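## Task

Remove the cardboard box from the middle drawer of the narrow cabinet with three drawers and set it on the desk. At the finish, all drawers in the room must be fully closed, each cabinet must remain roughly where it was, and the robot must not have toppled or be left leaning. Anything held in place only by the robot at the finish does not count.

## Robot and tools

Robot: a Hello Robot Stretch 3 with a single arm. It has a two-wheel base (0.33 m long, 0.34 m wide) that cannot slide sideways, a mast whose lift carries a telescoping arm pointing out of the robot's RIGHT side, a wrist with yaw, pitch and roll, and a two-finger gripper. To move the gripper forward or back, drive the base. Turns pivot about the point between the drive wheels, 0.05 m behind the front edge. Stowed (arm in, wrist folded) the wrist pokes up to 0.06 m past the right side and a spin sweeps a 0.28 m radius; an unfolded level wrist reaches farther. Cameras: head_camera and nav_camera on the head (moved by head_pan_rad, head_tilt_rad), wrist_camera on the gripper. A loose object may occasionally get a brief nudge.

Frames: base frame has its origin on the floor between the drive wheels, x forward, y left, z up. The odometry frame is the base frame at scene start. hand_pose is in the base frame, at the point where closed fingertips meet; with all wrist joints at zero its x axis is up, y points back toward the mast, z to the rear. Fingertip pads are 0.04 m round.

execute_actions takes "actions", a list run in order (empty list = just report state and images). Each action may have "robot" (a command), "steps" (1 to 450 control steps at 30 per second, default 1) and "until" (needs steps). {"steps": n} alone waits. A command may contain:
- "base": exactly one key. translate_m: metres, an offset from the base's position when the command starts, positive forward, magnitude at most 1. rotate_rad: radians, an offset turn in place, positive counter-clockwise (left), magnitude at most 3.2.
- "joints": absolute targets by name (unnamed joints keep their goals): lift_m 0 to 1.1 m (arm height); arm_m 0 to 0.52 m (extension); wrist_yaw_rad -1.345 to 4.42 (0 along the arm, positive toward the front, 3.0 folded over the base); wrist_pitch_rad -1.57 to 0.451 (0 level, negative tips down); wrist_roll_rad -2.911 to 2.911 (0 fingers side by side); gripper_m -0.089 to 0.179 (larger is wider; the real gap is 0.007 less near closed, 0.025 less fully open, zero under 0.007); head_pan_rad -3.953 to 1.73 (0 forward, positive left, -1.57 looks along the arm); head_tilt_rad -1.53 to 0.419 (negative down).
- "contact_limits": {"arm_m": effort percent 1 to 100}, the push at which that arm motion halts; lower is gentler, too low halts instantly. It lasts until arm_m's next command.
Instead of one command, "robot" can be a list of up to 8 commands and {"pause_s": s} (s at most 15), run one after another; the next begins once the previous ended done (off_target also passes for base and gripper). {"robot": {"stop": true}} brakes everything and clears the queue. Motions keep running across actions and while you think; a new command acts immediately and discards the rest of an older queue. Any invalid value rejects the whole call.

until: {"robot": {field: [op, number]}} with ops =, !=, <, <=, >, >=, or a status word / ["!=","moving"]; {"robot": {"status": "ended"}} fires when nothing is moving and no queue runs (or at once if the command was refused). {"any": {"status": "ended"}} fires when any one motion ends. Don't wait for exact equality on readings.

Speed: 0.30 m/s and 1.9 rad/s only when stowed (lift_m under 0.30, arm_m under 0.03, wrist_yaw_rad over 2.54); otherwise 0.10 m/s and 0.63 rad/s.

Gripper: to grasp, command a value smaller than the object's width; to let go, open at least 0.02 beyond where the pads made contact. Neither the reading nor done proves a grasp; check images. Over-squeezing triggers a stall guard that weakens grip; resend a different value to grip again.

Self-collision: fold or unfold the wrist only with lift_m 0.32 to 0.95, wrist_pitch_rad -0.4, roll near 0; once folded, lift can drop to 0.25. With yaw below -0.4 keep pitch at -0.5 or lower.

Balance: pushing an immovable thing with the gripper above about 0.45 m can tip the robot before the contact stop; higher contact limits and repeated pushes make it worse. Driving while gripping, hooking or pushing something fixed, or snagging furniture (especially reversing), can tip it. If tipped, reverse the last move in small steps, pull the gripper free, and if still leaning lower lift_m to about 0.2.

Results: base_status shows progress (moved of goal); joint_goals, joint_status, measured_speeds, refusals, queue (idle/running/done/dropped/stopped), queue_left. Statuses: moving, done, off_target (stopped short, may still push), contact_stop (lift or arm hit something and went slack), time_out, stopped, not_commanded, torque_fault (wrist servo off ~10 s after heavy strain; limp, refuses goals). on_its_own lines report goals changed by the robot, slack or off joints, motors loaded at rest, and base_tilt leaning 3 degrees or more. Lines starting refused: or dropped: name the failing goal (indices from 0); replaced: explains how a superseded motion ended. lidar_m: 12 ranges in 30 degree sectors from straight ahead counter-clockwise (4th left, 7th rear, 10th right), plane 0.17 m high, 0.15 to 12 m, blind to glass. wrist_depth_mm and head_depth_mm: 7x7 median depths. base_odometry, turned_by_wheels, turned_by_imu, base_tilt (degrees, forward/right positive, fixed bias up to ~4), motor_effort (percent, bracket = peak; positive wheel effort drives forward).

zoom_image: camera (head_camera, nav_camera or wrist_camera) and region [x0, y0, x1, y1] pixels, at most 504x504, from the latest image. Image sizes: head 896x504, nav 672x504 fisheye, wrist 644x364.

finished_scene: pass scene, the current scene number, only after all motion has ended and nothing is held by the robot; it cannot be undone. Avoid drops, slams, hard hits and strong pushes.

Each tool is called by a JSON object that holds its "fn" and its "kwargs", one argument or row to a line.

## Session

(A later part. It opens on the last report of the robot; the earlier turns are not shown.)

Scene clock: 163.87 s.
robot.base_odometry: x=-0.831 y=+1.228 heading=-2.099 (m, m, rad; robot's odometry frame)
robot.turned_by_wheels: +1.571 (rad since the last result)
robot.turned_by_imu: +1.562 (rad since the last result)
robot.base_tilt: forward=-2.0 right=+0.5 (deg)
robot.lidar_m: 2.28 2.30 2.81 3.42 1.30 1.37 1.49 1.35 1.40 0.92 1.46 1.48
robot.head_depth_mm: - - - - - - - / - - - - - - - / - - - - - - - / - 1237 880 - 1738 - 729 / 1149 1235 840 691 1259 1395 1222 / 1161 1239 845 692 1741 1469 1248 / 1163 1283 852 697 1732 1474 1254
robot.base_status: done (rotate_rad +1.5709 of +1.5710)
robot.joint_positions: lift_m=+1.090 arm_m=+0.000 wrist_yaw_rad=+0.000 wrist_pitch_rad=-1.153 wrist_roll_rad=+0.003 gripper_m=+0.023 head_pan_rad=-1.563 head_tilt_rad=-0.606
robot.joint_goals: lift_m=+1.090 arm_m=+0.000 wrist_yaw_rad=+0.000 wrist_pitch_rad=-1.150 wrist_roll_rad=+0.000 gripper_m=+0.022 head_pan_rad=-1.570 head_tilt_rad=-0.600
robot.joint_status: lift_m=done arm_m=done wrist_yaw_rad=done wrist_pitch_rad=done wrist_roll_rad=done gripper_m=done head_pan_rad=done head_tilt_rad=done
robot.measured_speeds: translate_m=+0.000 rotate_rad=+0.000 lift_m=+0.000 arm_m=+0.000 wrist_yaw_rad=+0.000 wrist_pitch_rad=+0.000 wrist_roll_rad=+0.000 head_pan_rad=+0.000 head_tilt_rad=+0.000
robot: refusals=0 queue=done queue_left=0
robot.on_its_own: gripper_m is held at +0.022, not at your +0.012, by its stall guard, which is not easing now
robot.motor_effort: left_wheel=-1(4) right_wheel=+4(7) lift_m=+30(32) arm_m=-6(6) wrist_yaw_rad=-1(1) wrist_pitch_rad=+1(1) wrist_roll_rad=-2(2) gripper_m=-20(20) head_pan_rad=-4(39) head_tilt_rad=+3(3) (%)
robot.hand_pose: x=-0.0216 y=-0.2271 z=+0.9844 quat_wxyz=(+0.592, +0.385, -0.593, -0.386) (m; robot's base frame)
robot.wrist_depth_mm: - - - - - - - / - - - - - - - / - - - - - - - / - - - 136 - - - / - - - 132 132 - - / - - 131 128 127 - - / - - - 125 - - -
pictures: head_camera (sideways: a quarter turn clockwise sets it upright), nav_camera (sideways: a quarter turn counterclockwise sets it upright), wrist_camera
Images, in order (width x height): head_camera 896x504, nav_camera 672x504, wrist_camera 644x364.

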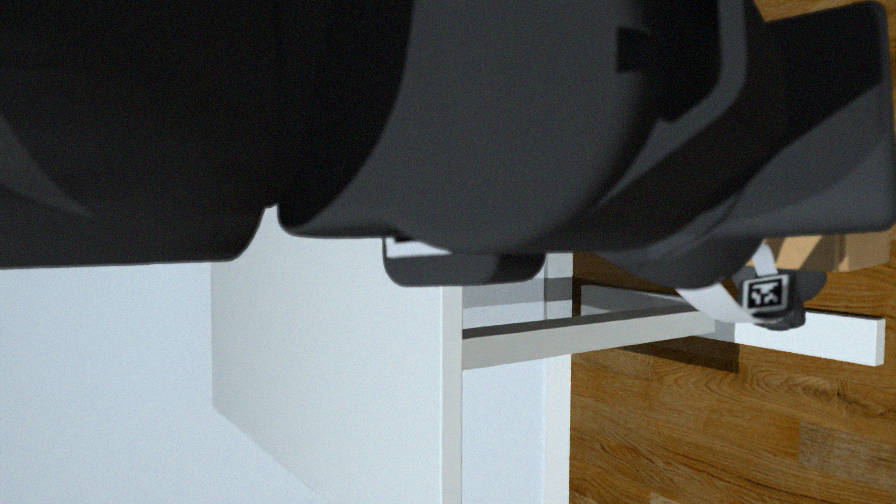

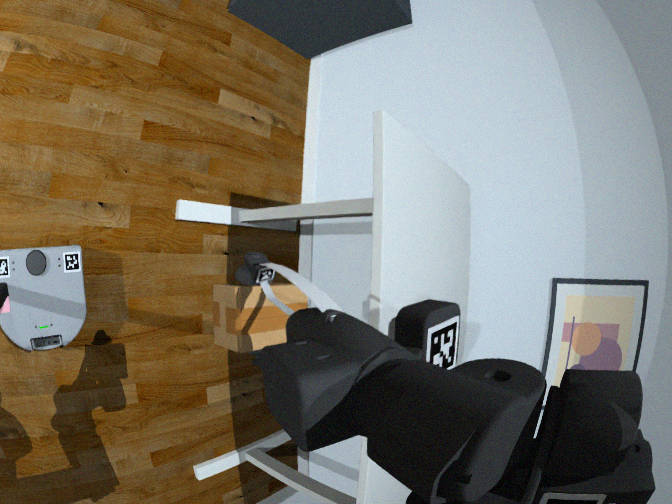

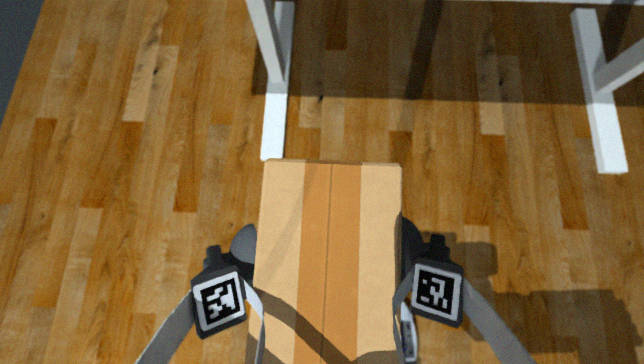

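{"fn": "execute_actions", "kwargs": {
  "actions": [
    {"robot":[{"base":{"translate_m":-0.2},"joints":{"lift_m":1.1,"wrist_pitch_rad":-0.8,"head_tilt_rad":-0.45}},{"joints":{"arm_m":0.2}}],"steps":450,"until":{"robot":{"status":"ended"}}}
  ]
}}

Scene clock: 173.40 s.
robot.base_odometry: x=-0.730 y=+1.401 heading=-2.099 (m, m, rad; robot's odometry frame)
robot.turned_by_wheels: +0.000 (rad since the last result)
robot.turned_by_imu: +0.001 (rad since the last result)
robot.base_tilt: forward=-2.0 right=+0.6 (deg)
robot.lidar_m: 2.48 2.48 3.13 3.41 1.19 1.32 1.29 1.20 1.24 1.35 0.97 1.65
robot.head_depth_mm: 1069 1203 1070 784 642 1631 1353 / - - 1041 789 647 1635 1355 / 1091 - - 790 636 1653 1363 / 1098 1227 - - 606 1655 1362 / 1125 1226 1276 806 658 1664 1377 / 1141 1231 1286 809 662 1624 1321 / 1147 1233 1287 817 666 1204 1335
robot.base_status: done (translate_m -0.2000 of -0.2000)
robot.joint_positions: lift_m=+1.097 arm_m=+0.200 wrist_yaw_rad=+0.000 wrist_pitch_rad=-0.820 wrist_roll_rad=+0.003 gripper_m=+0.023 head_pan_rad=-1.563 head_tilt_rad=-0.458
robot.joint_goals: lift_m=+1.100 arm_m=+0.200 wrist_yaw_rad=+0.000 wrist_pitch_rad=-0.800 wrist_roll_rad=+0.000 gripper_m=+0.022 head_pan_rad=-1.570 head_tilt_rad=-0.450
robot.joint_status: lift_m=done arm_m=done wrist_yaw_rad=done wrist_pitch_rad=done wrist_roll_rad=done gripper_m=done head_pan_rad=done head_tilt_rad=done
robot.measured_speeds: translate_m=+0.000 rotate_rad=+0.000 lift_m=+0.000 arm_m=+0.000 wrist_yaw_rad=+0.000 wrist_pitch_rad=+0.000 wrist_roll_rad=+0.000 head_pan_rad=+0.000 head_tilt_rad=+0.000
robot: refusals=0 queue=done queue_left=0
robot.on_its_own: gripper_m is held at +0.022, not at your +0.012, by its stall guard, which is not easing now
robot.motor_effort: left_wheel=-1(5) right_wheel=+3(4) lift_m=+30(33) arm_m=+4(6) wrist_yaw_rad=+0(1) wrist_pitch_rad=+7(7) wrist_roll_rad=-2(2) gripper_m=-21(20) head_pan_rad=-4(3) head_tilt_rad=+4(17) (%)
robot.hand_pose: x=-0.0216 y=-0.5018 z=+1.0317 quat_wxyz=(+0.648, +0.282, -0.649, -0.283) (m; robot's base frame)
robot.wrist_depth_mm: 449 444 431 425 419 412 404 / 380 380 368 367 359 358 354 / 332 330 325 322 319 317 311 / 299 292 291 137 280 281 279 / 280 277 267 133 132 258 252 / - - 131 128 128 - - / - - - 124 - - -
pictures: head_camera (sideways: a quarter turn clockwise sets it upright), nav_camera (sideways: a quarter turn counterclockwise sets it upright), wrist_camera
Images, in order (width x height): head_camera 896x504, nav_camera 672x504, wrist_camera 644x364.

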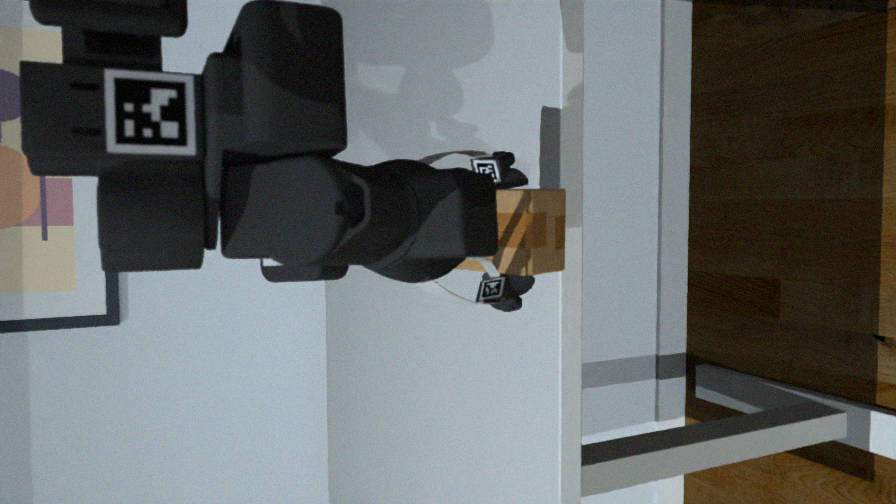

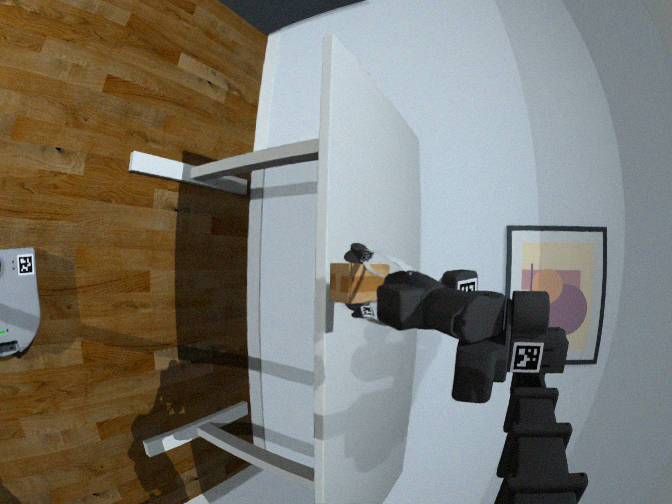

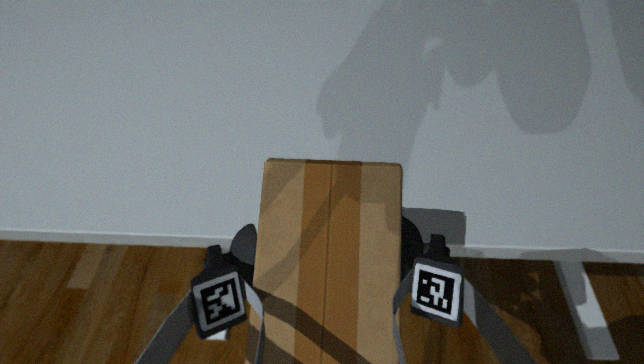

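{"fn": "execute_actions", "kwargs": {
  "actions": [
    {"robot":[{"joints":{"arm_m":0.5}},{"joints":{"wrist_pitch_rad":-1.15}},{"joints":{"lift_m":1.085}}],"steps":450,"until":{"robot":{"status":"ended"}}}
  ]
}}

Scene clock: 186.00 s.
robot.base_odometry: x=-0.730 y=+1.401 heading=-2.099 (m, m, rad; robot's odometry frame)
robot.turned_by_wheels: +0.000 (rad since the last result)
robot.turned_by_imu: +0.002 (rad since the last result)
robot.base_tilt: forward=-2.0 right=+0.5 (deg)
robot.lidar_m: 2.48 2.48 3.12 3.42 1.20 1.31 1.29 1.20 1.24 1.35 0.97 1.66
robot.head_depth_mm: 1081 1222 1250 782 642 1631 1350 / 1089 1225 1253 787 646 1638 1352 / 1095 - 1258 790 650 1655 1355 / 1109 - 1068 706 655 1662 1361 / 1120 1225 1281 803 657 1656 1361 / 1143 1228 1281 811 662 1626 1321 / 1143 1231 1297 817 667 1211 1339
robot.base_status: done (translate_m -0.2000 of -0.2000)
robot.joint_positions: lift_m=+1.085 arm_m=+0.500 wrist_yaw_rad=+0.000 wrist_pitch_rad=-1.153 wrist_roll_rad=+0.003 gripper_m=+0.023 head_pan_rad=-1.563 head_tilt_rad=-0.458
robot.joint_goals: lift_m=+1.085 arm_m=+0.500 wrist_yaw_rad=+0.000 wrist_pitch_rad=-1.150 wrist_roll_rad=+0.000 gripper_m=+0.022 head_pan_rad=-1.570 head_tilt_rad=-0.450
robot.joint_status: lift_m=done arm_m=done wrist_yaw_rad=done wrist_pitch_rad=done wrist_roll_rad=done gripper_m=done head_pan_rad=done head_tilt_rad=done
robot.measured_speeds: translate_m=+0.000 rotate_rad=+0.000 lift_m=+0.000 arm_m=+0.000 wrist_yaw_rad=+0.000 wrist_pitch_rad=+0.000 wrist_roll_rad=+0.000 head_pan_rad=+0.000 head_tilt_rad=+0.000
robot: refusals=0 queue=done queue_left=0
robot.on_its_own: gripper_m is held at +0.022, not at your +0.012, by its stall guard, which is not easing now
robot.motor_effort: left_wheel=-1(1) right_wheel=+3(3) lift_m=+20(31) arm_m=+4(4) wrist_yaw_rad=+0(0) wrist_pitch_rad=+0(6) wrist_roll_rad=-2(2) gripper_m=-20(20) head_pan_rad=-3(4) head_tilt_rad=+4(4) (%)
robot.hand_pose: x=-0.0216 y=-0.7266 z=+0.9799 quat_wxyz=(+0.592, +0.385, -0.593, -0.386) (m; robot's base frame)
robot.wrist_depth_mm: 236 238 236 234 231 231 231 / 228 229 224 224 222 221 220 / 218 214 215 213 212 212 211 / 208 208 206 137 202 202 203 / 200 198 197 133 132 196 193 / 191 192 131 129 127 188 187 / 184 183 180 125 179 180 180
pictures: head_camera (sideways: a quarter turn clockwise sets it upright), nav_camera (sideways: a quarter turn counterclockwise sets it upright), wrist_camera
Images, in order (width x height): head_camera 896x504, nav_camera 672x504, wrist_camera 644x364.

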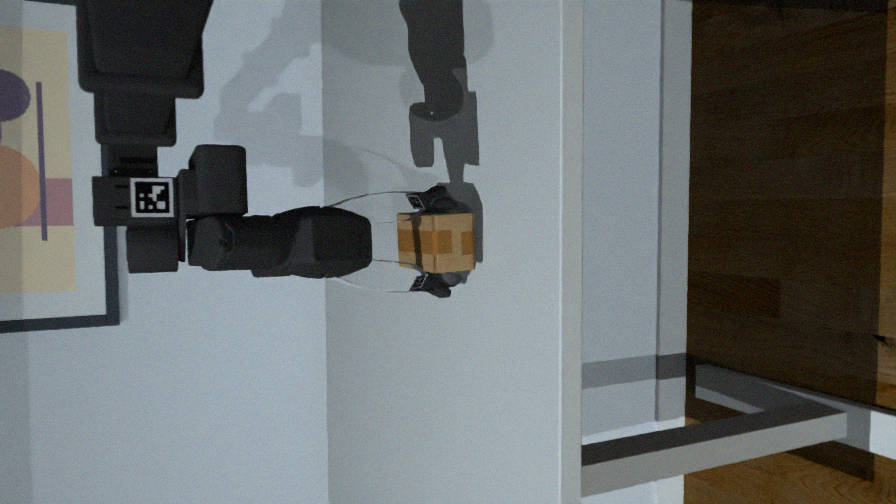

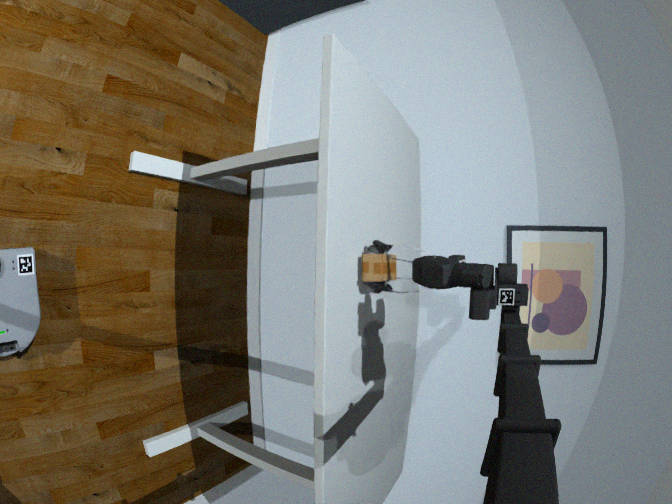

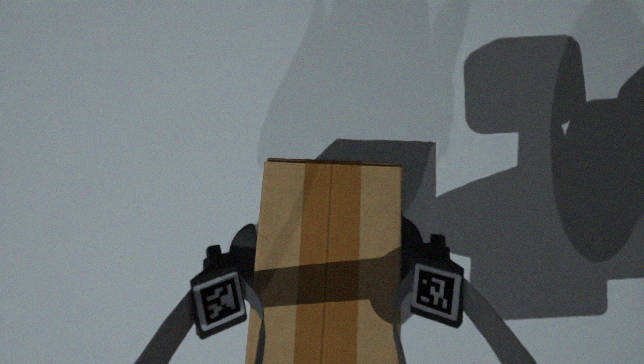

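{"fn": "execute_actions", "kwargs": {
  "actions": [
    {"robot":{"joints":{"lift_m":1.073}},"steps":100,"until":{"robot":{"status":"ended"}}},
    {"robot":[{"joints":{"gripper_m":0.10}},{"joints":{"lift_m":1.1}},{"joints":{"wrist_pitch_rad":-0.7}}],"steps":200,"until":{"robot":{"status":"ended"}}}
  ]
}}

Scene clock: 192.53 s.
robot.base_odometry: x=-0.730 y=+1.401 heading=-2.099 (m, m, rad; robot's odometry frame)
robot.turned_by_wheels: +0.000 (rad since the last result)
robot.turned_by_imu: +0.001 (rad since the last result)
robot.base_tilt: forward=-2.0 right=+0.5 (deg)
robot.lidar_m: 2.48 2.49 3.13 3.42 1.20 1.31 1.29 1.19 1.24 1.35 0.97 1.65
robot.head_depth_mm: 1073 1214 1250 782 643 1628 1348 / 1082 1220 1256 789 646 1634 1351 / 1094 - 1263 791 649 1656 1356 / 1098 - 1107 721 655 1661 1362 / 1124 1220 1276 805 658 1671 1366 / 1141 1230 1289 811 662 1627 1323 / 1148 1237 1289 816 666 1206 1350
robot.base_status: done (translate_m -0.2000 of -0.2000)
robot.joint_positions: lift_m=+1.097 arm_m=+0.500 wrist_yaw_rad=+0.000 wrist_pitch_rad=-0.717 wrist_roll_rad=+0.003 gripper_m=+0.100 head_pan_rad=-1.563 head_tilt_rad=-0.458
robot.joint_goals: lift_m=+1.100 arm_m=+0.500 wrist_yaw_rad=+0.000 wrist_pitch_rad=-0.700 wrist_roll_rad=+0.000 gripper_m=+0.100 head_pan_rad=-1.570 head_tilt_rad=-0.450
robot.joint_status: lift_m=done arm_m=done wrist_yaw_rad=done wrist_pitch_rad=done wrist_roll_rad=done gripper_m=done head_pan_rad=done head_tilt_rad=done
robot.measured_speeds: translate_m=+0.000 rotate_rad=+0.000 lift_m=+0.000 arm_m=+0.000 wrist_yaw_rad=+0.000 wrist_pitch_rad=+0.000 wrist_roll_rad=+0.000 head_pan_rad=+0.000 head_tilt_rad=+0.000
robot: refusals=0 queue=done queue_left=0
robot.motor_effort: left_wheel=-2(2) right_wheel=+4(4) lift_m=+29(33) arm_m=+4(4) wrist_yaw_rad=+0(1) wrist_pitch_rad=+6(6) wrist_roll_rad=-2(2) gripper_m=+0(84) head_pan_rad=-3(4) head_tilt_rad=+4(3) (%)
robot.hand_pose: x=-0.0216 y=-0.8219 z=+1.0489 quat_wxyz=(+0.661, +0.248, -0.663, -0.249) (m; robot's base frame)
robot.wrist_depth_mm: 614 555 559 529 523 515 507 / 457 448 443 443 430 415 415 / 395 388 377 372 362 360 361 / 338 329 329 321 321 315 312 / 298 293 289 284 282 278 276 / 261 259 256 255 251 249 247 / 237 236 233 229 230 224 223
pictures: head_camera (sideways: a quarter turn clockwise sets it upright), nav_camera (sideways: a quarter turn counterclockwise sets it upright), wrist_camera
Images, in order (width x height): head_camera 896x504, nav_camera 672x504, wrist_camera 644x364.

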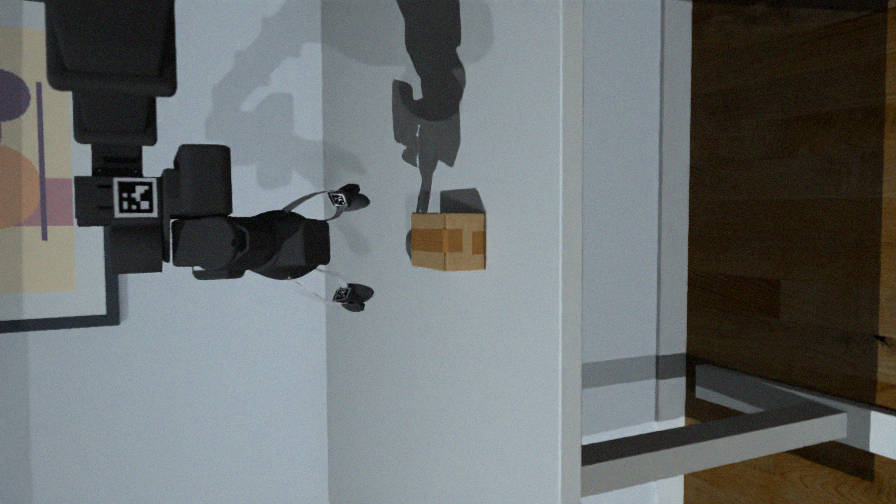

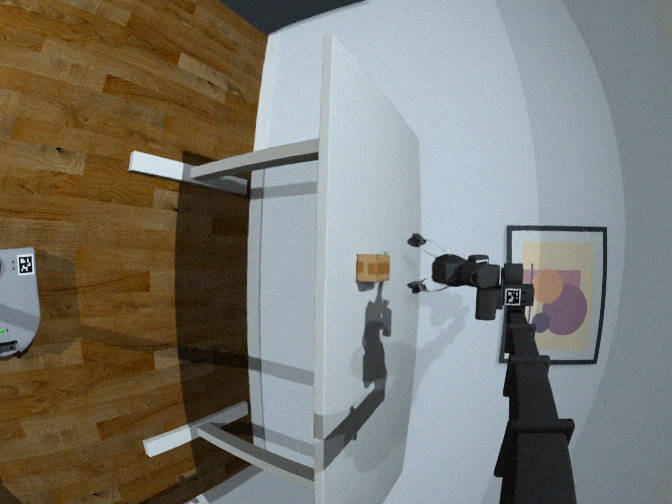

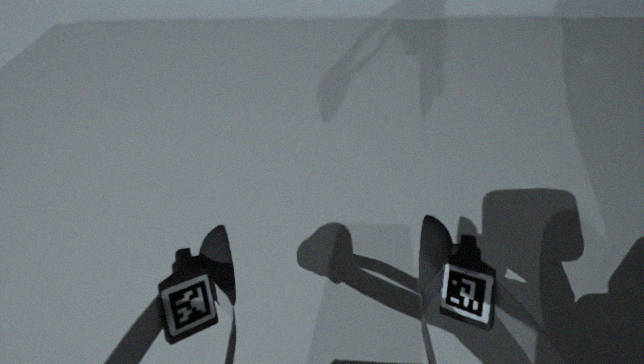

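The box is on the desk, and the middle drawer looked flush in the earlier view.

{"fn": "finished_scene", "kwargs": {
  "scene": 2
}}

The scene is finished: the task was done.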